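## Task

Get the yellow sponge inside the bin marked F6 with no part of it sticking out past the bin's rim. The robot must not tip over or be left leaning, and the sponge has to stay there on its own, not because the robot is still holding or pressing it.

## Robot and tools

ROBOT. A Hello Robot Stretch 4 with a single arm: an omni-wheel base, a lift that slides up a mast, an arm that telescopes forward, a three-joint wrist (yaw, pitch, roll) and a two-finger gripper. It stands about 1.6 m tall; the base rim lies within 0.23 m of the base origin. Loose objects may occasionally get nudged by something else in the scene.

FRAMES. Base frame: origin on the floor beneath the base centre, x ahead, y to the left, z up. hand_pose is reported in this frame and marks the point between the fingers, 0.015 m back from the tips; with all wrist joints at 0 its axes line up with the base frame. Its printed position may be slightly wrong. The odometry frame is the base frame as it was when the scene began.

execute_actions. Argument "actions" is a list holding one action or none (empty means: just report state and images). Argument "cameras" picks images: any of head_camera, head_left_camera, head_right_camera, wrist_camera, or "all"; omitted or null gives all, [] gives none. An action may hold "base", "joints", or both, plus optional "pace" and "contact_limits"; alternatively it holds only {"end_of_arm": "enable_torque"}, which re-powers any wrist or gripper motor that shut itself off. All motions in an action start together.
- "base": exactly one key, each a relative offset from where the base last measured itself in the latest reported state, not a place. translate_m: metres straight ahead (positive forward, negative back), -2 to 2. strafe_m: metres sideways, positive to the left, -2 to 2. rotate_rad: turn in place, positive counter-clockwise seen from above, -3.2 to 3.2.
- "joints": an object keyed by joint name, each value an absolute target, not an offset. lift_m 0 to 1.2 (height of lift); arm_m 0 to 0.55 (extension); wrist_yaw_rad -1.134 to 4.276 (0 points ahead, positive turns left, 3.14 tucked back; past 3.4 the arm may block it); wrist_pitch_rad -1.117 to 4.259 (0 level, 1.57 pointing down); wrist_roll_rad -1.117 to 4.259 (0 keeps fingers side by side at equal height, positive rotates clockwise viewed from behind); gripper_m 0 to 0.08 (finger gap). Joint targets out of range get clipped and the result notes it; any other bad value or unknown key rejects the whole call with no motion. Joints you omit may keep pushing toward earlier targets.
- "pace": "slow", "default", "fast" or "max" (base roughly 0.1/0.3/0.4/0.6 m/s and 1/2/3/4 rad/s; slower when the lift is high).
- "contact_limits": only key arm_m, 0 (gentlest) to 0.75 (firmest), default 0.5; the arm stops when it pushes that hard.
One action runs at most 15 s.

wait: seconds 0 to 10; nothing new is commanded, then the same report as an empty action comes back. zoom_image: camera name and region [x0, y0, x1, y1] in pixels of that camera's latest full image, top-left origin, at most 504 by 504. finished_scene: pass the current scene number; it ends the scene permanently and reports success, then gives the next task. Replying with no tool call ends everything.

START. To unfold the wrist, one action with lift_m 0.4 and wrist_yaw_rad 0 works. The world keeps running while you compose a reply; the robot keeps its last command meanwhile.

RESULTS. joint_positions, base_odometry (wheel-count only, heading -3.142 to 3.142, slip counts as motion), turned_by_wheels vs turned_by_imu (a gap over about 0.1 rad signals a hit or slip), base_tilt in degrees (forward/right positive, small fixed bias). lidar_m: 12 distances in metres, sector 1 straight ahead then counter-clockwise (4 left, 7 behind, 10 right); "-" is nothing seen or nearer than 0.25 m; it misses glass, thin legs and much behind. wrist_depth_mm: 7x7 grid of median depths, 100 to 2000 mm. motor_effort: percent of maximum, peak in brackets; for wheel_0..2 positive means turning right. base_status/joint_status: "done"; "off_target" (stopped short, may still push); "contact_stop_at_<key>" (hit something; lift/arm/wheels may go slack); "limit_stop_at_<name>" including own_body and tilt (leaning over 6 degrees makes lift, arm and wheels slack); "time_out"; "torque_fault" (motor limp until enable_torque). on_its_own lists what you didn't command, where "held at" is the held target. A stop in one call cancels the remaining calls of that reply.

GRIPPER. To grasp, command a gap narrower than the object; after closing, "off_target" suggests something is held. If gripper effort stays beyond about 50 from 0, the motor faults and may drop the item. Open wider than the object to release.

CAMERAS. head_camera looks ahead and down from the mast top (turn the base to aim it); head_left_camera and head_right_camera are steeper fisheyes that also show base and arm; wrist_camera looks along the fingers, tips near the image bottom. Calibration is given in the instructions per camera.

AVOID. Dropping or slamming the sponge, hard pushes, torque faults, letting things fall. Tilting the gripper up while rolled can trigger own_body stops. Driving or turning with over 1 kg held and arm_m above 0.2 risks tipping, worse at fast paces; strong steady pushes with a high gripper can also tip the robot. Release the sponge fully inside the bin and move clear before ending the scene.

Each tool is called after "Request:" as name(argument=value, ...), one argument or row to a line, values as JSON.

## Session

Request:
execute_actions(
  actions=[],
)

Scene clock: 0.00 s.
base_odometry: x=+0.000 y=+0.000 heading=+0.000 (m, m, rad; odometry frame)
turned_by_wheels: +0.000 (rad since the last result)
turned_by_imu: +0.000 (rad since the last result)
base_tilt: forward=+0.6 right=-0.3 (deg)
lidar_m: 1.00 0.98 1.08 1.74 2.04 0.89 0.70 0.68 0.81 0.84 0.83 0.95
base_status: not commanded
joint_positions: lift_m=+0.242 arm_m=+0.002 wrist_yaw_rad=+3.057 wrist_pitch_rad=+0.009 wrist_roll_rad=+0.003 gripper_m=+0.040
joint_status: not commanded
motor_effort: lift_m=+21 arm_m=-1 wrist_yaw_rad=-1 wrist_pitch_rad=-9 wrist_roll_rad=-2 gripper_m=+2 wheel_0=+0 wheel_1=+0 wheel_2=+0 (%)
hand_pose: x=-0.0319 y=+0.1050 z=+0.4183 quat_wxyz=(+0.042, -0.004, +0.002, +0.999) (m; base frame)
wrist_depth_mm: - 139 891 976 1078 1255 1983 / - 137 878 991 1098 1281 1983 / 107 140 254 976 1098 1255 1983 / 137 142 878 976 1138 1229 1983 / 723 798 878 976 1118 1281 1921 / 732 788 138 976 150 1281 1397 / 723 - - 960 - - 1042
pictures: head_camera, head_left_camera, head_right_camera, wrist_camera
Images, in order (width x height): head_camera 420x560, head_left_camera 420x672, head_right_camera 420x672, wrist_camera 616x392.

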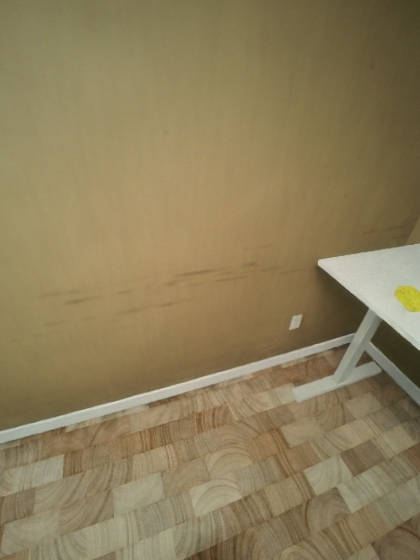

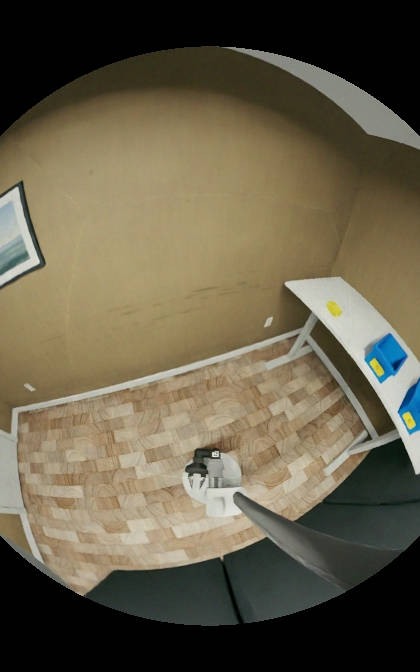

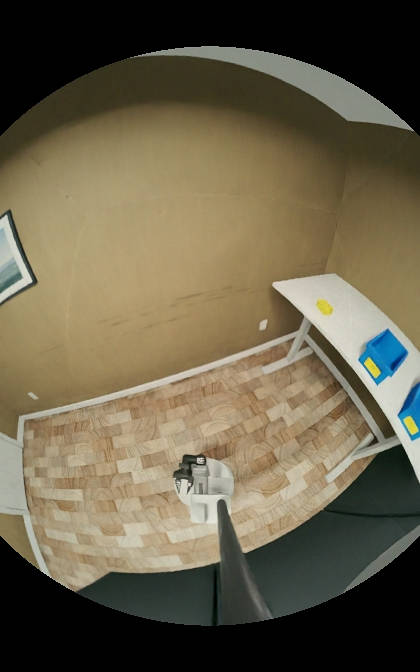

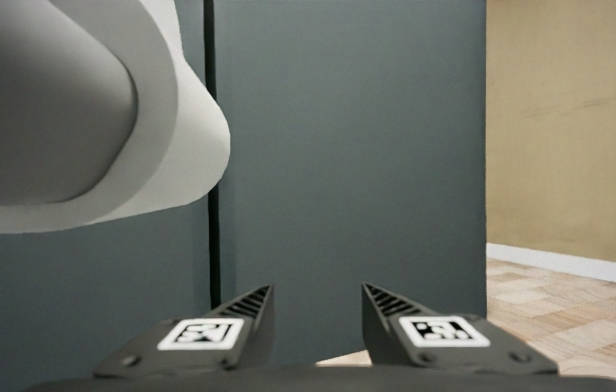

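Request:
execute_actions(
  actions=[
    {"base":{"rotate_rad":-1.25},"joints":{"lift_m":0.9,"wrist_yaw_rad":0,"gripper_m":0.08},"pace":"fast"},
  ],
)

Scene clock: 6.33 s.
base_odometry: x=+0.000 y=+0.000 heading=-1.250 (m, m, rad; odometry frame)
turned_by_wheels: -1.250 (rad since the last result)
turned_by_imu: -1.262 (rad since the last result)
base_tilt: forward=+0.6 right=-0.3 (deg)
lidar_m: 0.81 0.86 1.03 0.98 1.00 1.33 2.05 1.09 0.75 0.69 0.71 0.90
base_status: done
joint_positions: lift_m=+0.900 arm_m=+0.002 wrist_yaw_rad=+0.000 wrist_pitch_rad=+0.009 wrist_roll_rad=+0.003 gripper_m=+0.080
joint_status: all done
motor_effort: lift_m=+24(28) arm_m=-1(1) wrist_yaw_rad=-2(7) wrist_pitch_rad=-8(9) wrist_roll_rad=-1(1) gripper_m=+4(5) wheel_0=+0(9) wheel_1=-2(7) wheel_2=-2(9) (%)
hand_pose: x=+0.3853 y=-0.0874 z=+1.0759 quat_wxyz=(+1.000, +0.002, +0.004, +0.000) (m; base frame)
wrist_depth_mm: 1397 1397 1430 1464 1464 1229 842 / 1430 1430 1464 1464 1464 1205 820 / 1430 1430 1430 1499 1464 1205 854 / 1430 1430 1430 1464 1464 1205 842 / 1060 891 683 991 699 960 831 / 699 634 647 1464 647 654 768 / - - 147 1499 1499 - -
pictures: head_camera, head_left_camera, head_right_camera, wrist_camera
camera_calibration (this result's frames):
wrist_camera: T_world_to_cam=[[0.00228326, -0.999876, 0.0156089, -0.101004], [-0.0340755, -0.0156776, -0.999296, 1.14183], [0.999417, 0.00174978, -0.0341071, -0.196238], [0, 0, 0, 1]] pos_world=[0.235263, -0.0827472, 1.13591]
Images, in order (width x height): head_camera 420x560, head_left_camera 420x672, head_right_camera 420x672, wrist_camera 616x392.

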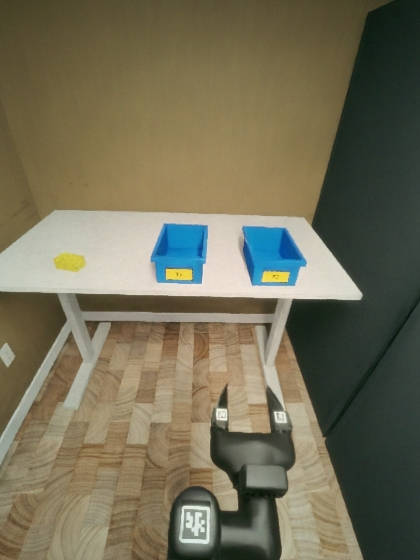

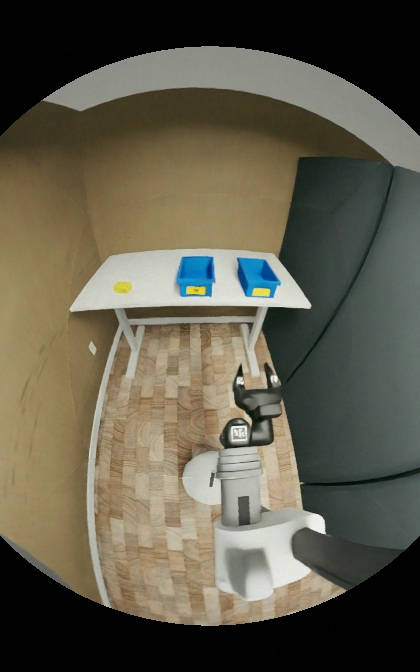

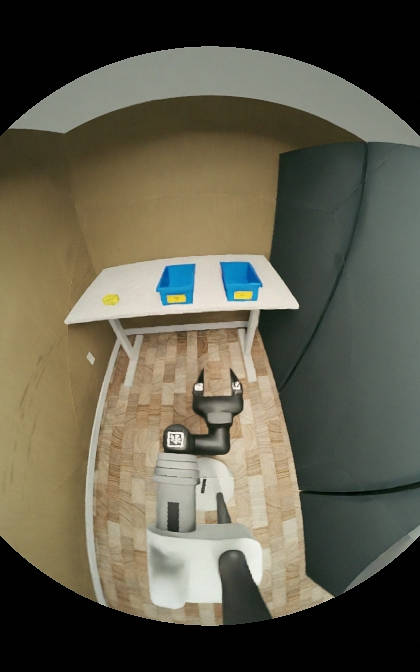

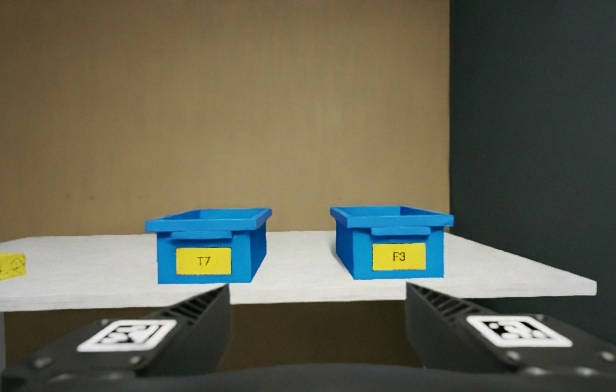

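Request:
execute_actions(
  actions=[
    {"base":{"strafe_m":0.63},"joints":{"lift_m":1.19,"wrist_pitch_rad":1.57,"wrist_roll_rad":1.57},"pace":"fast"},
  ],
  cameras=["head_camera"],
)

Request:
execute_actions(
  actions=[
    {"base":{"translate_m":0.35},"joints":{"arm_m":0.2},"pace":"fast"},
  ],
)

Scene clock: 23.00 s.
base_odometry: x=+0.598 y=+0.198 heading=-1.251 (m, m, rad; odometry frame)
turned_by_wheels: +0.000 (rad since the last result)
turned_by_imu: +0.002 (rad since the last result)
base_tilt: forward=+0.6 right=-0.3 (deg)
lidar_m: 0.81 0.54 0.35 0.34 0.36 0.50 1.23 2.18 1.43 1.33 1.28 0.85
base_status: done
joint_positions: lift_m=+1.190 arm_m=+0.002 wrist_yaw_rad=+0.000 wrist_pitch_rad=+1.570 wrist_roll_rad=+1.570 gripper_m=+0.080
joint_status: all done
motor_effort: lift_m=+24(30) arm_m=-1(1) wrist_yaw_rad=-1(0) wrist_pitch_rad=+1(5) wrist_roll_rad=-1(4) gripper_m=+2(4) wheel_0=-1(12) wheel_1=-1(10) wheel_2=+0(1) (%)
hand_pose: x=+0.1728 y=-0.0874 z=+1.1552 quat_wxyz=(+0.500, +0.500, +0.500, -0.500) (m; base frame)
wrist_depth_mm: 1336 1308 1336 1336 1281 1308 1308 / 1281 1366 1336 1336 1308 1308 1336 / 1366 1336 1336 1336 1336 1308 1308 / 1336 1336 1336 1336 1138 1336 1308 / 1336 1336 1336 1160 1118 1308 1336 / 1336 1336 1336 1336 1138 1336 1366 / - - 147 1205 1118 - -
pictures: head_camera
Images, in order (width x height): head_camera 420x560.

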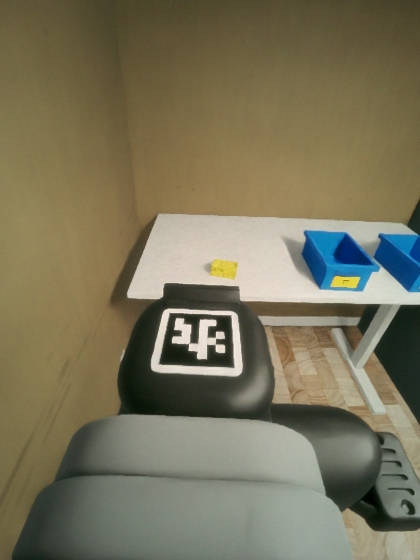

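Scene clock: 25.63 s.
base_odometry: x=+0.708 y=-0.134 heading=-1.250 (m, m, rad; odometry frame)
turned_by_wheels: +0.000 (rad since the last result)
turned_by_imu: +0.001 (rad since the last result)
base_tilt: forward=+0.6 right=-0.3 (deg)
lidar_m: 0.45 0.49 0.39 0.35 0.37 0.53 1.35 1.98 1.42 1.32 0.70 0.50
base_status: done
joint_positions: lift_m=+1.190 arm_m=+0.199 wrist_yaw_rad=+0.000 wrist_pitch_rad=+1.570 wrist_roll_rad=+1.570 gripper_m=+0.080
joint_status: all done
motor_effort: lift_m=+24(24) arm_m=+6(4) wrist_yaw_rad=-2(0) wrist_pitch_rad=-2(2) wrist_roll_rad=-1(1) gripper_m=+4(4) wheel_0=+3(5) wheel_1=+1(7) wheel_2=-1(10) (%)
hand_pose: x=+0.3702 y=-0.0874 z=+1.1552 quat_wxyz=(+0.501, +0.500, +0.500, -0.499) (m; base frame)
wrist_depth_mm: 351 353 1308 1308 1336 1308 1308 / 355 355 1366 1336 1336 1308 1308 / 357 355 1336 1336 1336 1336 1308 / 359 357 1336 1336 1098 1118 1336 / 319 359 1366 1366 1118 1118 1336 / 325 359 379 1336 1336 1118 1336 / - - 147 1229 1160 - -
pictures: head_camera, head_left_camera, head_right_camera, wrist_camera
camera_calibration (this result's frames):
wrist_camera: T_world_to_cam=[[-0.999795, -0.0200389, -0.00288882, 0.375692], [-0.0201052, 0.999482, 0.0251263, 0.120692], [0.00238382, 0.0251793, -0.99968, 1.30815], [0, 0, 0, 1]] pos_world=[0.374923, -0.14604, 1.30579]
Images, in order (width x height): head_camera 420x560, head_left_camera 420x672, head_right_camera 420x672, wrist_camera 616x392.

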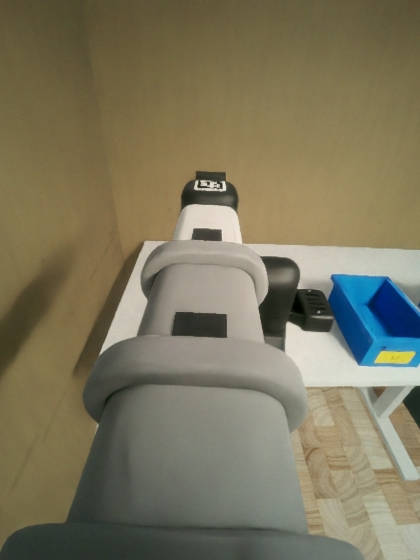

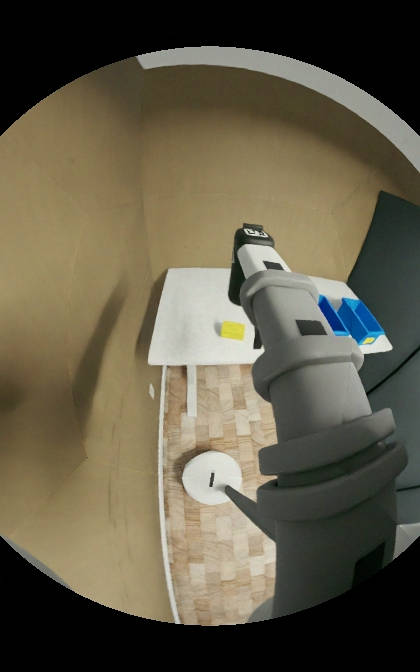

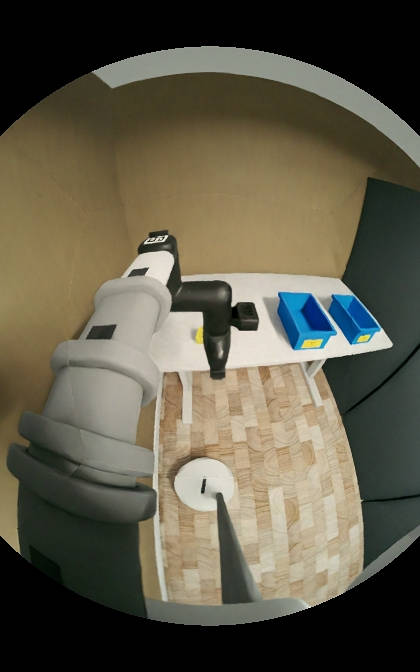

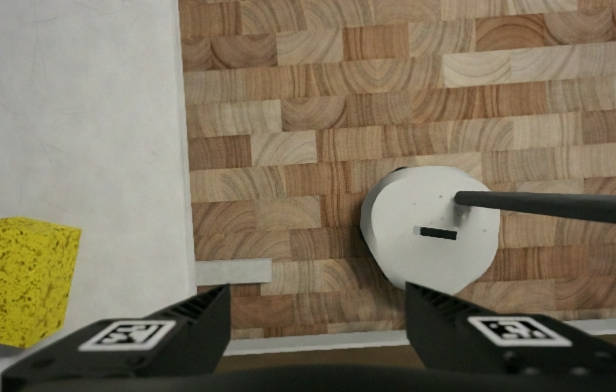

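Request:
execute_actions(
  actions=[
    {"joints":{"arm_m":0.46,"lift_m":1.15},"pace":"fast"},
  ],
  cameras=["wrist_camera"],
)

Scene clock: 33.60 s.
base_odometry: x=+0.708 y=-0.134 heading=-1.250 (m, m, rad; odometry frame)
turned_by_wheels: +0.000 (rad since the last result)
turned_by_imu: +0.002 (rad since the last result)
base_tilt: forward=+0.6 right=-0.3 (deg)
lidar_m: 0.46 0.49 0.39 0.36 0.38 0.51 1.36 1.99 1.41 1.32 0.72 0.49
base_status: not commanded
joint_positions: lift_m=+1.150 arm_m=+0.459 wrist_yaw_rad=+0.000 wrist_pitch_rad=+1.570 wrist_roll_rad=+1.570 gripper_m=+0.080
joint_status: all done
motor_effort: lift_m=+15(24) arm_m=+6(7) wrist_yaw_rad=-2(2) wrist_pitch_rad=+1(2) wrist_roll_rad=-1(1) gripper_m=+5(4) wheel_0=+3(3) wheel_1=+1(1) wheel_2=-1(0) (%)
hand_pose: x=+0.6302 y=-0.0874 z=+1.1159 quat_wxyz=(+0.501, +0.500, +0.500, -0.499) (m; base frame)
wrist_depth_mm: 314 315 312 312 312 1255 1281 / 317 315 315 314 312 1229 1281 / 315 315 315 315 314 1281 1281 / 319 317 319 315 317 1060 1078 / 320 319 319 271 317 1060 1078 / 320 320 319 274 317 317 1281 / - - 147 273 319 - -
pictures: wrist_camera
camera_calibration (this result's frames):
wrist_camera: T_world_to_cam=[[-0.999793, -0.020133, -0.0029657, 0.635608], [-0.0202012, 0.99948, 0.0251248, 0.126969], [0.00245832, 0.0251795, -0.99968, 1.26822], [0, 0, 0, 1]] pos_world=[0.634924, -0.146039, 1.26651]
Images, in order (width x height): wrist_camera 616x392.

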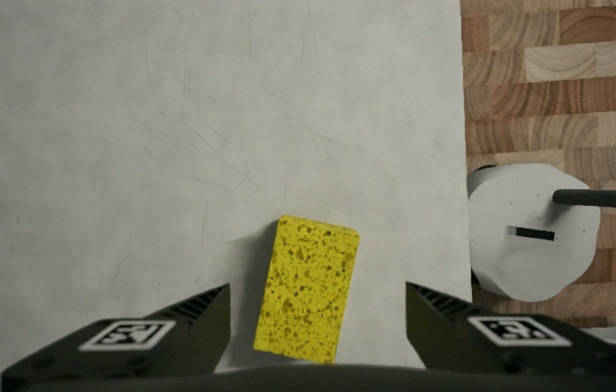

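Request:
execute_actions(
  actions=[
    {"base":{"strafe_m":0.017},"joints":{"arm_m":0.467,"lift_m":1.07,"wrist_roll_rad":1.75}},
  ],
  cameras=["wrist_camera"],
)

Scene clock: 44.53 s.
base_odometry: x=+0.724 y=-0.128 heading=-1.250 (m, m, rad; odometry frame)
turned_by_wheels: +0.000 (rad since the last result)
turned_by_imu: +0.002 (rad since the last result)
base_tilt: forward=+0.6 right=-0.3 (deg)
lidar_m: 0.46 0.50 0.35 0.33 0.35 0.50 1.25 2.02 1.42 1.34 0.73 0.51
base_status: done
joint_positions: lift_m=+1.070 arm_m=+0.466 wrist_yaw_rad=+0.000 wrist_pitch_rad=+1.570 wrist_roll_rad=+1.750 gripper_m=+0.080
joint_status: all done
motor_effort: lift_m=+15(18) arm_m=+6(12) wrist_yaw_rad=-2(2) wrist_pitch_rad=+2(1) wrist_roll_rad=+0(3) gripper_m=+4(4) wheel_0=-2(9) wheel_1=+2(3) wheel_2=+0(1) (%)
hand_pose: x=+0.6371 y=-0.0874 z=+1.0360 quat_wxyz=(+0.454, +0.543, +0.453, -0.542) (m; base frame)
wrist_depth_mm: 233 234 232 232 232 232 1182 / 235 236 233 233 233 233 1205 / 236 236 235 235 233 234 991 / 237 237 236 236 235 235 976 / 238 236 237 190 236 236 976 / 239 238 237 192 191 236 1078 / - - 147 193 215 - -
pictures: wrist_camera
camera_calibration (this result's frames):
wrist_camera: T_world_to_cam=[[-0.987241, 0.159206, -0.0027676, 0.649772], [0.159087, 0.986941, 0.0252917, 0.013625], [0.00675805, 0.0245287, -0.999676, 1.18547], [0, 0, 0, 1]] pos_world=[0.631302, -0.145973, 1.18654]
Images, in order (width x height): wrist_camera 616x392.

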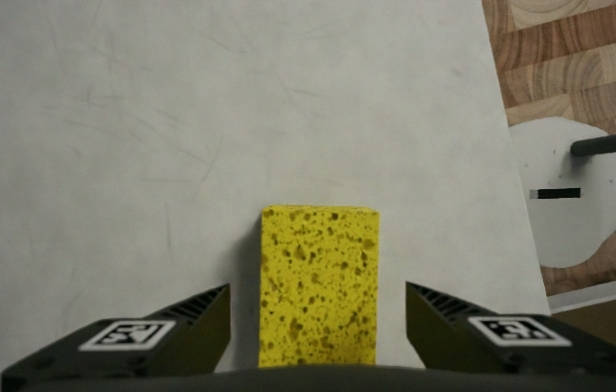

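Centered. Tips at ~0.166; table at 0.237; lower 0.06.

Request:
execute_actions(
  actions=[
    {"joints":{"lift_m":1.01}},
  ],
  cameras=[],
)

Request:
execute_actions(
  actions=[
    {"joints":{"gripper_m":0.045}},
  ],
  cameras=["wrist_camera"],
)

Request:
execute_actions(
  actions=[
    {"joints":{"lift_m":1.1}},
  ],
  cameras=["wrist_camera"],
)

Scene clock: 50.40 s.
base_odometry: x=+0.724 y=-0.128 heading=-1.250 (m, m, rad; odometry frame)
turned_by_wheels: +0.000 (rad since the last result)
turned_by_imu: +0.002 (rad since the last result)
base_tilt: forward=+0.6 right=-0.4 (deg)
lidar_m: 0.45 0.50 0.37 0.33 0.37 0.50 1.24 2.01 1.42 1.32 0.71 0.49
base_status: not commanded
joint_positions: lift_m=+1.010 arm_m=+0.466 wrist_yaw_rad=+0.000 wrist_pitch_rad=+1.570 wrist_roll_rad=+1.750 gripper_m=+0.080
joint_status: all done
motor_effort: lift_m=+14(11) arm_m=+6(6) wrist_yaw_rad=-2(2) wrist_pitch_rad=+0(1) wrist_roll_rad=+0(0) gripper_m=+4(3) wheel_0=-2(2) wheel_1=+2(2) wheel_2=+0(0) (%)
hand_pose: x=+0.6371 y=-0.0874 z=+0.9760 quat_wxyz=(+0.454, +0.543, +0.453, -0.542) (m; base frame)
wrist_depth_mm: 174 174 173 173 172 172 1138 / 175 174 174 174 173 173 173 / 176 176 175 175 173 173 174 / 176 176 175 175 174 174 174 / 177 177 176 131 131 175 175 / 178 177 135 131 131 176 175 / - - 132 131 131 - -
pictures: none
No camera images: the call's "cameras" was empty. Leave "cameras" out to get every camera's image.

Scene clock: 51.40 s.
base_odometry: x=+0.724 y=-0.128 heading=-1.250 (m, m, rad; odometry frame)
turned_by_wheels: +0.000 (rad since the last result)
turned_by_imu: +0.000 (rad since the last result)
base_tilt: forward=+0.6 right=-0.4 (deg)
lidar_m: 0.46 0.49 0.36 0.32 0.36 0.50 1.25 2.01 1.40 1.33 0.72 0.50
base_status: not commanded
joint_positions: lift_m=+1.010 arm_m=+0.466 wrist_yaw_rad=+0.000 wrist_pitch_rad=+1.570 wrist_roll_rad=+1.750 gripper_m=+0.059
joint_status: gripper_m off_target (ended at +0.059, target +0.045)
on_its_own: gripper_m is held at +0.054, not at your +0.045, by its contact guard: the fingers met something
motor_effort: lift_m=+15(14) arm_m=+6(6) wrist_yaw_rad=-2(2) wrist_pitch_rad=+1(4) wrist_roll_rad=-1(1) gripper_m=-34(35) wheel_0=-1(1) wheel_1=+2(2) wheel_2=+0(0) (%)
hand_pose: x=+0.6371 y=-0.0874 z=+0.9760 quat_wxyz=(+0.454, +0.543, +0.453, -0.542) (m; base frame)
wrist_depth_mm: 174 174 173 173 173 172 1138 / 175 174 174 174 173 173 173 / 176 175 176 174 174 174 174 / 176 177 175 175 175 174 175 / 177 177 176 131 131 175 175 / 178 178 131 131 131 175 176 / 179 - 129 132 131 - -
pictures: wrist_camera
camera_calibration (this result's frames):
wrist_camera: T_world_to_cam=[[-0.987236, 0.159243, -0.00276759, 0.649606], [0.159123, 0.986935, 0.0252917, 0.0151184], [0.00675896, 0.0245285, -0.999676, 1.1255], [0, 0, 0, 1]] pos_world=[0.631302, -0.145973, 1.12655]
Images, in order (width x height): wrist_camera 616x392.

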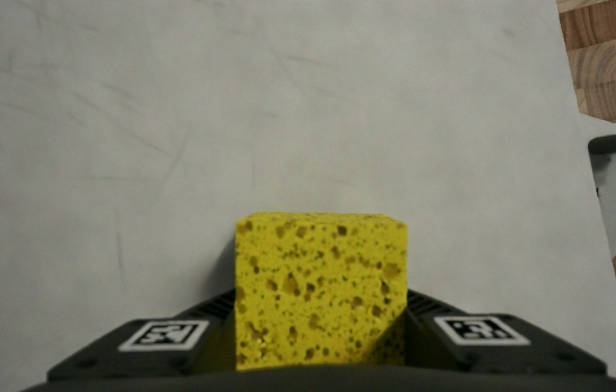

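Scene clock: 52.77 s.
base_odometry: x=+0.724 y=-0.128 heading=-1.250 (m, m, rad; odometry frame)
turned_by_wheels: +0.000 (rad since the last result)
turned_by_imu: +0.001 (rad since the last result)
base_tilt: forward=+0.6 right=-0.3 (deg)
lidar_m: 0.46 0.48 0.37 0.35 0.37 0.50 1.22 2.04 1.42 1.31 0.74 0.49
base_status: not commanded
joint_positions: lift_m=+1.100 arm_m=+0.466 wrist_yaw_rad=+0.000 wrist_pitch_rad=+1.570 wrist_roll_rad=+1.750 gripper_m=+0.059
joint_status: all done
on_its_own: gripper_m is held at +0.054, not at your +0.045, by its contact guard: the fingers met something
motor_effort: lift_m=+25(27) arm_m=+6(6) wrist_yaw_rad=-2(2) wrist_pitch_rad=+2(0) wrist_roll_rad=-1(1) gripper_m=-34(34) wheel_0=-2(2) wheel_1=+2(2) wheel_2=+0(0) (%)
hand_pose: x=+0.6371 y=-0.0874 z=+1.0651 quat_wxyz=(+0.454, +0.543, +0.453, -0.542) (m; base frame)
wrist_depth_mm: 263 263 262 262 260 1205 1205 / 265 263 264 263 263 1229 1229 / 266 265 264 265 264 263 1008 / 267 267 266 265 264 264 1008 / 268 265 267 131 130 265 1008 / 268 271 131 131 131 265 1118 / 270 - 129 132 131 - -
pictures: wrist_camera
camera_calibration (this result's frames):
wrist_camera: T_world_to_cam=[[-0.987236, 0.159243, -0.00276771, 0.649855], [0.159123, 0.986935, 0.0252918, 0.0128626], [0.00675908, 0.0245285, -0.999676, 1.21464], [0, 0, 0, 1]] pos_world=[0.631303, -0.145973, 1.21572]
Images, in order (width x height): wrist_camera 616x392.

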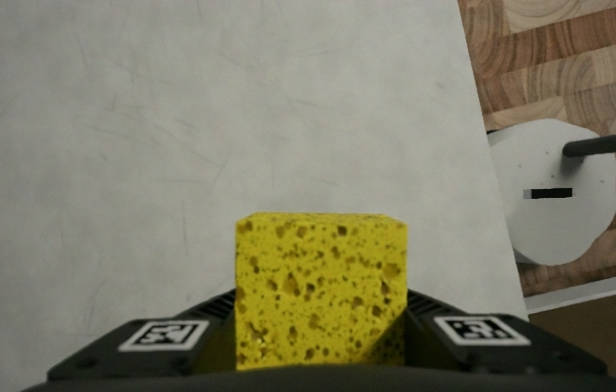

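Request:
execute_actions(
  actions=[
    {"base":{"translate_m":-0.4},"joints":{"arm_m":0.0,"wrist_roll_rad":0},"pace":"fast"},
  ],
  cameras=[],
)

Request:
execute_actions(
  actions=[
    {"base":{"rotate_rad":-2.6},"joints":{"lift_m":0.6},"pace":"fast"},
  ],
)

Scene clock: 59.70 s.
base_odometry: x=+0.598 y=+0.251 heading=-1.251 (m, m, rad; odometry frame)
turned_by_wheels: -0.001 (rad since the last result)
turned_by_imu: +0.002 (rad since the last result)
base_tilt: forward=+0.6 right=-0.3 (deg)
lidar_m: 0.86 0.52 0.35 0.32 0.34 0.45 1.17 2.11 1.43 1.34 1.32 0.90
base_status: done
joint_positions: lift_m=+1.100 arm_m=+0.003 wrist_yaw_rad=+0.000 wrist_pitch_rad=+1.571 wrist_roll_rad=+0.000 gripper_m=+0.059
joint_status: all done
joint sent to its limit — the command would take arm_m past its lower limit, so that joint was sent only as far as its limit.
on_its_own: gripper_m is held at +0.054, not at your +0.045, by its contact guard: the fingers met something
motor_effort: lift_m=+24(25) arm_m=-5(7) wrist_yaw_rad=+0(3) wrist_pitch_rad=-1(0) wrist_roll_rad=-2(10) gripper_m=-34(34) wheel_0=-3(9) wheel_1=-2(4) wheel_2=-1(9) (%)
hand_pose: x=+0.1735 y=-0.0874 z=+1.0652 quat_wxyz=(+0.707, +0.000, +0.707, +0.000) (m; base frame)
wrist_depth_mm: 661 1008 1229 1205 1205 1255 1205 / 647 976 1229 1255 1205 1229 1205 / 634 946 1229 1229 1229 1205 1229 / 627 931 1255 1229 1229 1229 1205 / 615 931 1025 131 130 1205 1229 / 609 798 131 131 131 1255 1255 / 574 - 129 132 131 - -
pictures: none
No camera images: the call's "cameras" was empty. Leave "cameras" out to get every camera's image.

Scene clock: 63.00 s.
base_odometry: x=+0.598 y=+0.251 heading=+2.433 (m, m, rad; odometry frame)
turned_by_wheels: -2.599 (rad since the last result)
turned_by_imu: -2.626 (rad since the last result)
base_tilt: forward=+0.7 right=-0.3 (deg)
lidar_m: 2.07 1.42 1.33 1.30 0.89 0.85 0.51 0.35 0.31 0.35 0.47 1.19
base_status: done
joint_positions: lift_m=+0.600 arm_m=+0.003 wrist_yaw_rad=+0.000 wrist_pitch_rad=+1.570 wrist_roll_rad=+0.000 gripper_m=+0.059
joint_status: all done
on_its_own: gripper_m is held at +0.054, not at your +0.045, by its contact guard: the fingers met something
motor_effort: lift_m=+15(20) arm_m=-5(5) wrist_yaw_rad=-2(1) wrist_pitch_rad=-1(2) wrist_roll_rad=-2(2) gripper_m=-35(35) wheel_0=+3(6) wheel_1=+1(6) wheel_2=+2(5) (%)
hand_pose: x=+0.1736 y=-0.0874 z=+0.5659 quat_wxyz=(+0.707, +0.000, +0.707, +0.000) (m; base frame)
wrist_depth_mm: 715 723 715 715 715 715 707 / 723 715 723 715 715 723 715 / 732 732 723 723 732 723 676 / 732 732 723 723 723 723 621 / 723 732 512 130 130 715 564 / 741 517 132 131 131 634 512 / 732 - 129 132 131 - -
pictures: head_camera, head_left_camera, head_right_camera, wrist_camera
camera_calibration (this result's frames):
wrist_camera: T_world_to_cam=[[0.0187328, -0.999823, -0.0018543, -0.0855881], [-0.999526, -0.0187725, 0.0244082, 0.213014], [-0.0244387, 0.00139619, -0.9997, 0.72215], [0, 0, 0, 1]] pos_world=[0.232165, -0.0825824, 0.716575]
Images, in order (width x height): head_camera 420x560, head_left_camera 420x672, head_right_camera 420x672, wrist_camera 616x392.

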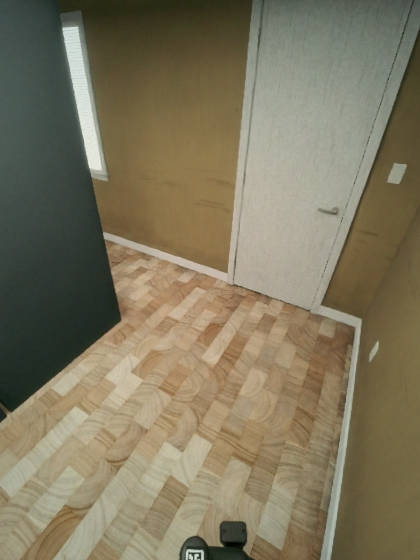

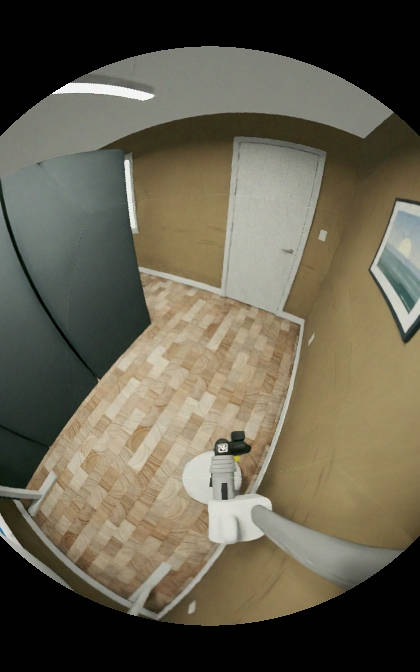

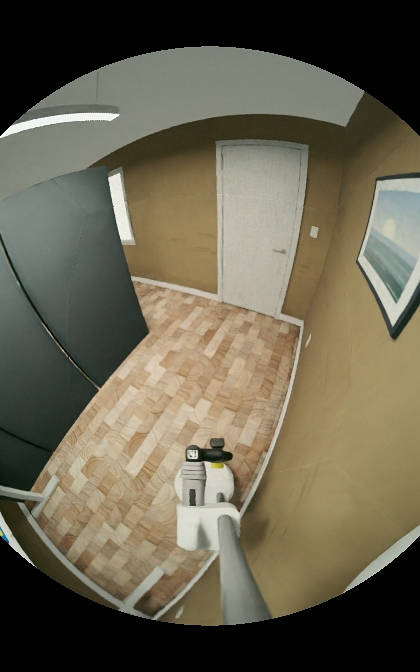

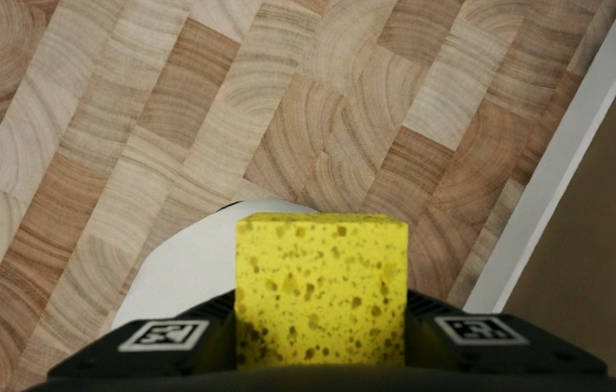

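Request:
execute_actions(
  actions=[
    {"base":{"translate_m":1.76},"pace":"max"},
  ],
  cameras=[],
)

Request:
execute_actions(
  actions=[
    {"base":{"rotate_rad":1.05},"pace":"fast"},
  ],
  cameras=["head_camera","head_left_camera"],
)

Scene clock: 73.93 s.
base_odometry: x=-0.738 y=+1.396 heading=+2.433 (m, m, rad; odometry frame)
turned_by_wheels: +0.000 (rad since the last result)
turned_by_imu: +0.002 (rad since the last result)
base_tilt: forward=+0.6 right=-0.3 (deg)
lidar_m: 0.52 0.69 1.60 0.69 0.73 1.86 1.75 1.23 1.17 0.73 0.50 0.46
base_status: done
joint_positions: lift_m=+0.600 arm_m=+0.003 wrist_yaw_rad=+0.000 wrist_pitch_rad=+1.570 wrist_roll_rad=+0.000 gripper_m=+0.059
joint_status: not commanded
on_its_own: gripper_m is held at +0.054, not at your +0.045, by its contact guard: the fingers met something
motor_effort: lift_m=+16(16) arm_m=-5(5) wrist_yaw_rad=-2(2) wrist_pitch_rad=-1(1) wrist_roll_rad=-2(2) gripper_m=-34(33) wheel_0=+1(9) wheel_1=+0(7) wheel_2=+2(13) (%)
hand_pose: x=+0.1736 y=-0.0874 z=+0.5658 quat_wxyz=(+0.707, +0.000, +0.707, +0.000) (m; base frame)
wrist_depth_mm: 732 723 715 691 525 433 375 / 715 723 723 723 715 564 466 / 723 723 723 723 723 715 615 / 732 715 741 723 732 723 723 / 732 741 512 131 130 723 732 / 732 512 132 131 131 723 732 / 741 - 129 131 131 - -
pictures: none
No camera images: the call's "cameras" was empty. Leave "cameras" out to get every camera's image.

Scene clock: 75.43 s.
base_odometry: x=-0.738 y=+1.396 heading=-2.800 (m, m, rad; odometry frame)
turned_by_wheels: +1.050 (rad since the last result)
turned_by_imu: +1.062 (rad since the last result)
base_tilt: forward=+0.6 right=-0.3 (deg)
lidar_m: 1.66 0.70 0.75 1.92 1.71 1.23 1.16 0.70 0.50 0.45 0.49 0.68
base_status: done
joint_positions: lift_m=+0.600 arm_m=+0.003 wrist_yaw_rad=+0.000 wrist_pitch_rad=+1.570 wrist_roll_rad=+0.000 gripper_m=+0.059
joint_status: not commanded
on_its_own: gripper_m is held at +0.054, not at your +0.045, by its contact guard: the fingers met something
motor_effort: lift_m=+16(16) arm_m=-5(5) wrist_yaw_rad=-2(2) wrist_pitch_rad=+1(0) wrist_roll_rad=-2(2) gripper_m=-33(35) wheel_0=-2(12) wheel_1=+0(6) wheel_2=+1(8) (%)
hand_pose: x=+0.1736 y=-0.0874 z=+0.5658 quat_wxyz=(+0.707, +0.000, +0.707, +0.000) (m; base frame)
wrist_depth_mm: 715 723 723 715 715 715 603 / 732 715 723 715 723 723 609 / 723 732 732 723 715 723 615 / 732 723 723 732 723 707 615 / 732 732 508 131 131 723 621 / 732 517 131 131 131 732 597 / 732 - 128 131 131 - -
pictures: head_camera, head_left_camera
Images, in order (width x height): head_camera 420x560, head_left_camera 420x672.

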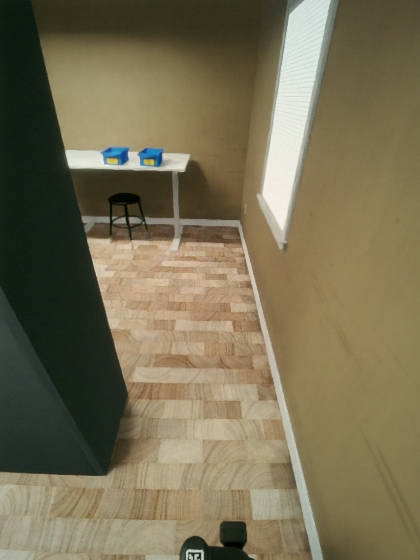

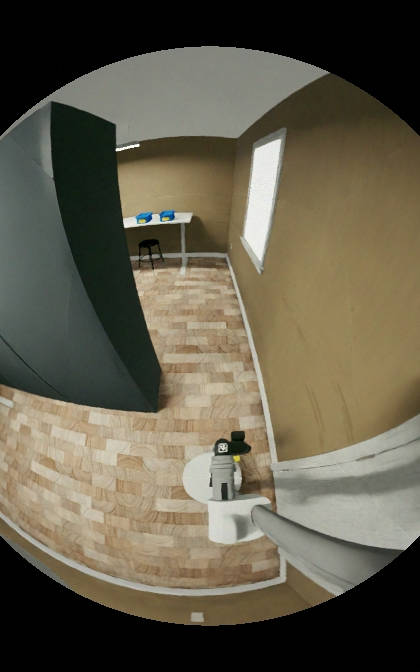

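Request:
zoom_image(
  camera="head_camera",
  region=[60, 130, 200, 190],
)

Request:
execute_actions(
  actions=[
    {"base":{"translate_m":2.0},"pace":"max"},
  ],
  cameras=["head_camera","head_left_camera"],
)

Request:
zoom_image(
  camera="head_camera",
  region=[0, 150, 300, 350],
)

Region (60, 130, 200, 190) of head_camera's 420x560 image, scaled by 3.600, with more detail than that image has; it fills the top 216 rows of this view, and the rest is white.

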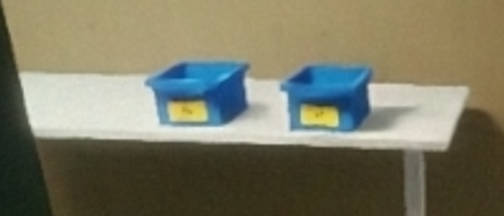

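Scene clock: 85.67 s.
base_odometry: x=-2.623 y=+0.726 heading=-2.800 (m, m, rad; odometry frame)
turned_by_wheels: +0.000 (rad since the last result)
turned_by_imu: +0.001 (rad since the last result)
base_tilt: forward=+0.6 right=-0.4 (deg)
lidar_m: 1.18 0.77 1.05 2.49 1.46 1.11 2.00 0.60 0.41 0.38 0.41 0.57
base_status: done
joint_positions: lift_m=+0.600 arm_m=+0.003 wrist_yaw_rad=+0.000 wrist_pitch_rad=+1.570 wrist_roll_rad=+0.000 gripper_m=+0.059
joint_status: not commanded
on_its_own: gripper_m is held at +0.054, not at your +0.045, by its contact guard: the fingers met something
motor_effort: lift_m=+16(16) arm_m=-5(5) wrist_yaw_rad=-2(2) wrist_pitch_rad=+0(0) wrist_roll_rad=-2(3) gripper_m=-34(35) wheel_0=+1(10) wheel_1=-1(3) wheel_2=+0(12) (%)
hand_pose: x=+0.1736 y=-0.0874 z=+0.5658 quat_wxyz=(+0.707, +0.000, +0.707, +0.000) (m; base frame)
wrist_depth_mm: 715 723 723 715 715 707 512 / 723 723 723 723 723 715 512 / 723 732 715 723 715 723 521 / 723 741 732 723 732 723 525 / 741 732 504 131 130 715 530 / 732 512 132 131 131 699 521 / 741 - 129 132 131 - -
pictures: head_camera, head_left_camera
Images, in order (width x height): head_camera 420x560, head_left_camera 420x672.

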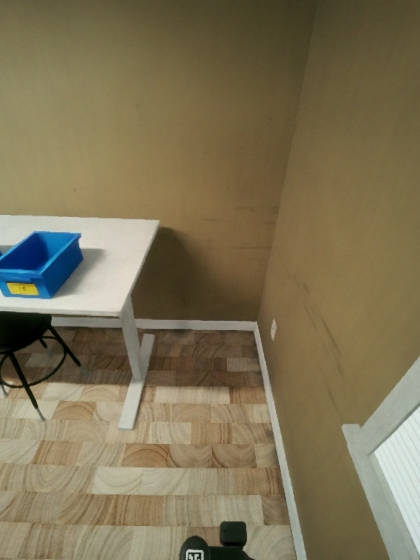

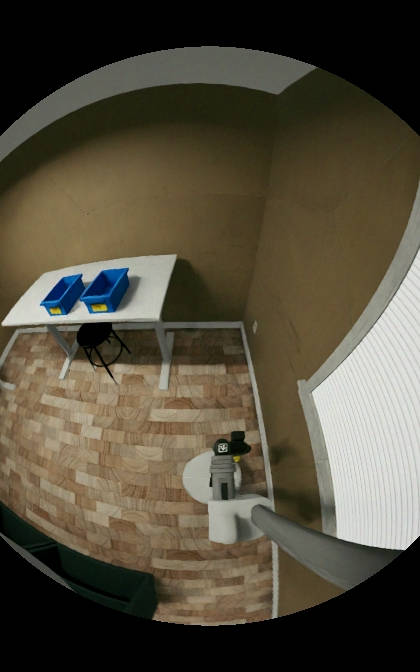

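Region (0, 150, 300, 350) of head_camera's 420x560 image, scaled by 1.680, with more detail than that image has.

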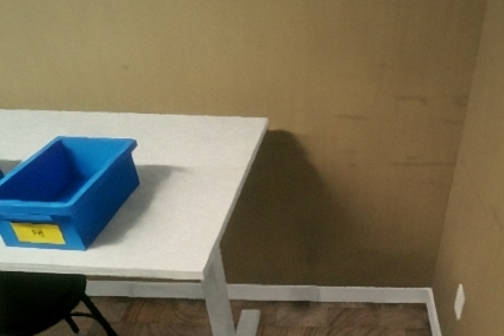

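Request:
zoom_image(
  camera="head_camera",
  region=[0, 270, 60, 305],
)

Request:
zoom_image(
  camera="head_left_camera",
  region=[35, 285, 125, 325],
)

Region (0, 270, 60, 305) of head_camera's 420x560 image, scaled by 8.400, with more detail than that image has; it fills the top 294 rows of this view, and the rest is white.

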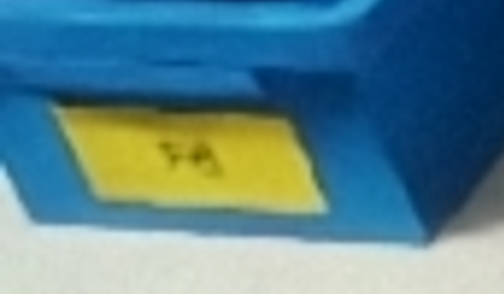

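Region (35, 285, 125, 325) of head_left_camera's 420x672 image, scaled by 5.600, with more detail than that image has.

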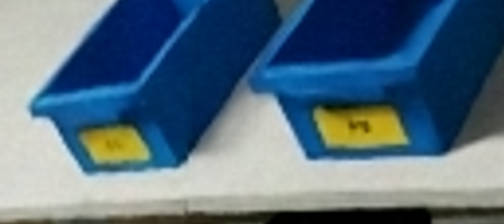

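Request:
execute_actions(
  actions=[
    {"base":{"strafe_m":1.07},"joints":{"lift_m":1.05},"pace":"max"},
  ],
  cameras=["head_camera"],
)

Request:
zoom_image(
  camera="head_camera",
  region=[180, 220, 400, 330],
)

Scene clock: 98.73 s.
base_odometry: x=-2.264 y=-0.282 heading=-2.800 (m, m, rad; odometry frame)
turned_by_wheels: +0.000 (rad since the last result)
turned_by_imu: +0.003 (rad since the last result)
base_tilt: forward=+0.7 right=-0.4 (deg)
lidar_m: 0.70 0.74 1.49 1.41 1.46 1.02 0.98 1.08 1.56 1.47 1.02 0.72
base_status: done
joint_positions: lift_m=+1.050 arm_m=+0.003 wrist_yaw_rad=+0.000 wrist_pitch_rad=+1.570 wrist_roll_rad=+0.000 gripper_m=+0.059
joint_status: all done
on_its_own: gripper_m is held at +0.054, not at your +0.045, by its contact guard: the fingers met something
motor_effort: lift_m=+23(25) arm_m=-5(5) wrist_yaw_rad=-1(2) wrist_pitch_rad=-1(0) wrist_roll_rad=-2(2) gripper_m=-34(34) wheel_0=+1(13) wheel_1=-1(12) wheel_2=+0(1) (%)
hand_pose: x=+0.1736 y=-0.0874 z=+1.0153 quat_wxyz=(+0.707, +0.000, +0.707, +0.000) (m; base frame)
wrist_depth_mm: 1182 1182 1205 1160 1138 1160 1182 / 1205 1182 1205 1182 1229 1160 1160 / 1182 1182 1182 1182 1160 1182 1205 / 1205 1182 1182 1160 1160 1182 1182 / 1182 1182 976 131 130 1182 1182 / 1229 1182 131 131 131 1182 1205 / 1182 - 129 132 131 - -
pictures: head_camera
Images, in order (width x height): head_camera 420x560.

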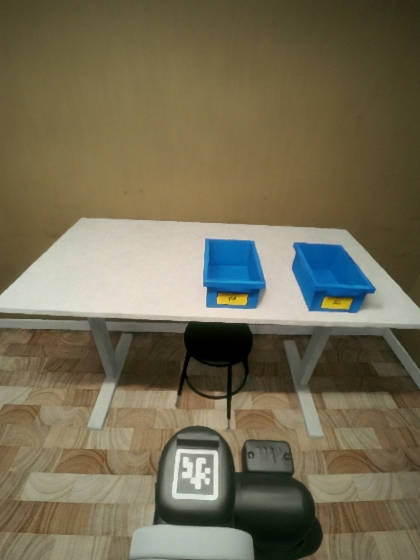

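Region (180, 220, 400, 330) of head_camera's 420x560 image, scaled by 2.291, with more detail than that image has.

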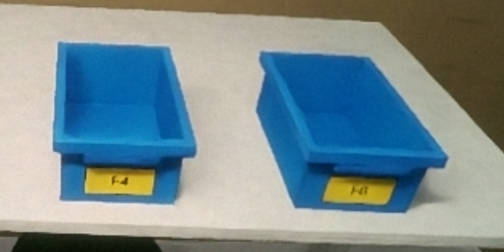

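Request:
execute_actions(
  actions=[
    {"base":{"strafe_m":-0.36},"joints":{"lift_m":1.1},"pace":"max"},
  ],
  cameras=["head_camera"],
)

Request:
zoom_image(
  camera="head_camera",
  region=[180, 230, 290, 320],
)

Scene clock: 106.87 s.
base_odometry: x=-2.385 y=+0.057 heading=-2.800 (m, m, rad; odometry frame)
turned_by_wheels: +0.000 (rad since the last result)
turned_by_imu: +0.002 (rad since the last result)
base_tilt: forward=+0.6 right=-0.3 (deg)
lidar_m: 0.70 0.73 1.04 1.76 1.45 1.05 0.99 1.72 1.18 1.08 1.12 0.75
base_status: done
joint_positions: lift_m=+1.100 arm_m=+0.003 wrist_yaw_rad=+0.000 wrist_pitch_rad=+1.570 wrist_roll_rad=+0.000 gripper_m=+0.059
joint_status: all done
on_its_own: gripper_m is held at +0.054, not at your +0.045, by its contact guard: the fingers met something
motor_effort: lift_m=+23(26) arm_m=-5(5) wrist_yaw_rad=-1(2) wrist_pitch_rad=+1(0) wrist_roll_rad=-2(2) gripper_m=-34(33) wheel_0=-1(13) wheel_1=+1(6) wheel_2=-1(1) (%)
hand_pose: x=+0.1736 y=-0.0874 z=+1.0652 quat_wxyz=(+0.707, +0.000, +0.707, +0.000) (m; base frame)
wrist_depth_mm: 1229 1229 1229 1229 1205 1255 1205 / 1255 1229 1229 1229 1229 1229 1229 / 1255 1255 1255 1229 1229 1255 1255 / 1255 1229 1281 1229 1229 1255 1255 / 1255 1255 1025 130 131 1229 1229 / 1255 1281 131 131 131 1255 1229 / 1281 - 128 131 131 - -
pictures: head_camera
Images, in order (width x height): head_camera 420x560.

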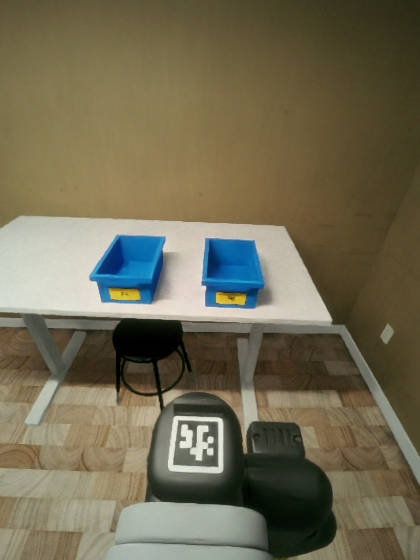

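Region (180, 230, 290, 320) of head_camera's 420x560 image, scaled by 4.582, with more detail than that image has; it fills the top 412 rows of this view, and the rest is white.

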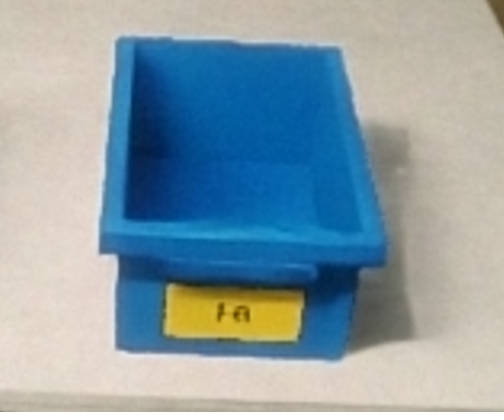

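Request:
execute_actions(
  actions=[
    {"base":{"translate_m":0.28},"joints":{"lift_m":1.2,"wrist_pitch_rad":1.2},"pace":"max"},
  ],
  cameras=["head_right_camera","wrist_camera"],
)

Scene clock: 115.63 s.
base_odometry: x=-2.649 y=-0.037 heading=-2.800 (m, m, rad; odometry frame)
turned_by_wheels: +0.000 (rad since the last result)
turned_by_imu: +0.002 (rad since the last result)
base_tilt: forward=+0.6 right=-0.3 (deg)
lidar_m: 0.42 0.45 0.63 1.78 1.84 1.33 1.26 1.69 1.18 1.09 1.18 0.44
base_status: done
joint_positions: lift_m=+1.198 arm_m=+0.003 wrist_yaw_rad=+0.000 wrist_pitch_rad=+1.201 wrist_roll_rad=+0.000 gripper_m=+0.059
joint_status: all done
joint sent to its limit — the command would take lift_m past its upper limit, so that joint was sent only as far as its limit.
on_its_own: gripper_m is held at +0.054, not at your +0.045, by its contact guard: the fingers met something
motor_effort: lift_m=+23(27) arm_m=-5(5) wrist_yaw_rad=-1(0) wrist_pitch_rad=-1(9) wrist_roll_rad=-2(2) gripper_m=-34(35) wheel_0=+4(9) wheel_1=+0(5) wheel_2=+1(9) (%)
hand_pose: x=+0.2502 y=-0.0874 z=+1.1783 quat_wxyz=(+0.825, +0.000, +0.565, +0.000) (m; base frame)
wrist_depth_mm: 410 504 439 496 459 496 1281 / 410 473 442 402 452 466 480 / 452 449 455 455 449 445 1281 / 1464 1430 1464 1464 1464 1464 1430 / 1397 1336 1366 130 131 1366 1366 / 1308 1308 131 131 131 1308 1308 / 1255 - 128 131 131 - -
pictures: head_right_camera, wrist_camera
camera_calibration (this result's frames):
wrist_camera: T_world_to_cam=[[0.0179898, -0.999826, 0.00498197, -0.0937602], [-0.94116, -0.0186157, -0.337449, 0.686375], [0.337483, 0.00138181, -0.94133, 1.17686], [0, 0, 0, 1]] pos_world=[0.250505, -0.0825927, 1.3399]
Images, in order (width x height): head_right_camera 420x672, wrist_camera 616x392.

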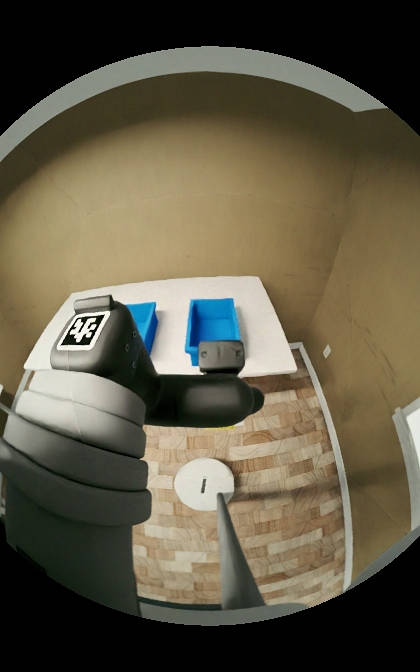

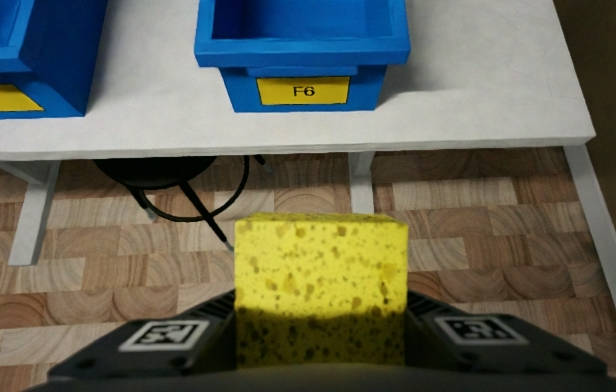

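Request:
execute_actions(
  actions=[
    {"base":{"strafe_m":0.015},"joints":{"arm_m":0.46,"wrist_pitch_rad":1.57},"pace":"fast"},
  ],
  cameras=["head_right_camera","wrist_camera"],
)

Scene clock: 122.27 s.
base_odometry: x=-2.644 y=-0.051 heading=-2.800 (m, m, rad; odometry frame)
turned_by_wheels: +0.000 (rad since the last result)
turned_by_imu: +0.002 (rad since the last result)
base_tilt: forward=+0.6 right=-0.3 (deg)
lidar_m: 0.41 0.44 0.61 1.77 1.82 1.36 1.27 1.74 1.18 1.11 1.19 0.46
base_status: done
joint_positions: lift_m=+1.198 arm_m=+0.459 wrist_yaw_rad=+0.000 wrist_pitch_rad=+1.570 wrist_roll_rad=+0.000 gripper_m=+0.059
joint_status: all done
on_its_own: gripper_m is held at +0.054, not at your +0.045, by its contact guard: the fingers met something
motor_effort: lift_m=+23(23) arm_m=+5(8) wrist_yaw_rad=-2(0) wrist_pitch_rad=-1(3) wrist_roll_rad=-1(2) gripper_m=-34(33) wheel_0=-1(7) wheel_1=+0(7) wheel_2=+0(0) (%)
hand_pose: x=+0.6301 y=-0.0874 z=+1.1639 quat_wxyz=(+0.707, +0.000, +0.707, +0.000) (m; base frame)
wrist_depth_mm: 364 362 357 359 357 362 359 / 366 364 260 293 297 359 359 / 366 364 294 359 359 359 362 / 366 368 290 362 359 364 364 / 362 368 246 131 131 364 364 / 359 370 131 131 131 253 366 / 343 - 128 131 131 - -
pictures: head_right_camera, wrist_camera
camera_calibration (this result's frames):
wrist_camera: T_world_to_cam=[[0.0193448, -0.999811, -0.00184981, -0.0934203], [-0.999519, -0.0193839, 0.0241893, 0.654885], [-0.0242206, 0.00138098, -0.999706, 1.331], [0, 0, 0, 1]] pos_world=[0.688615, -0.0825465, 1.3146]
Images, in order (width x height): head_right_camera 420x672, wrist_camera 616x392.

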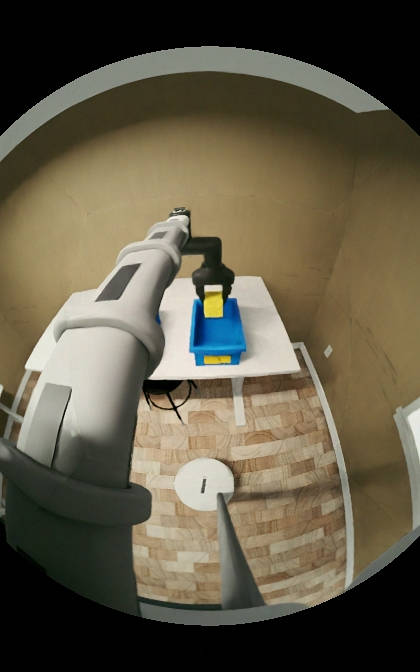

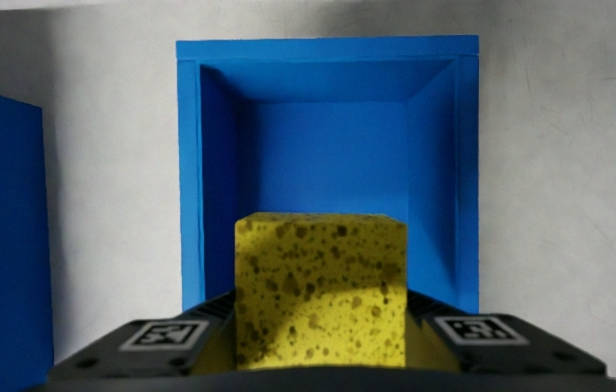

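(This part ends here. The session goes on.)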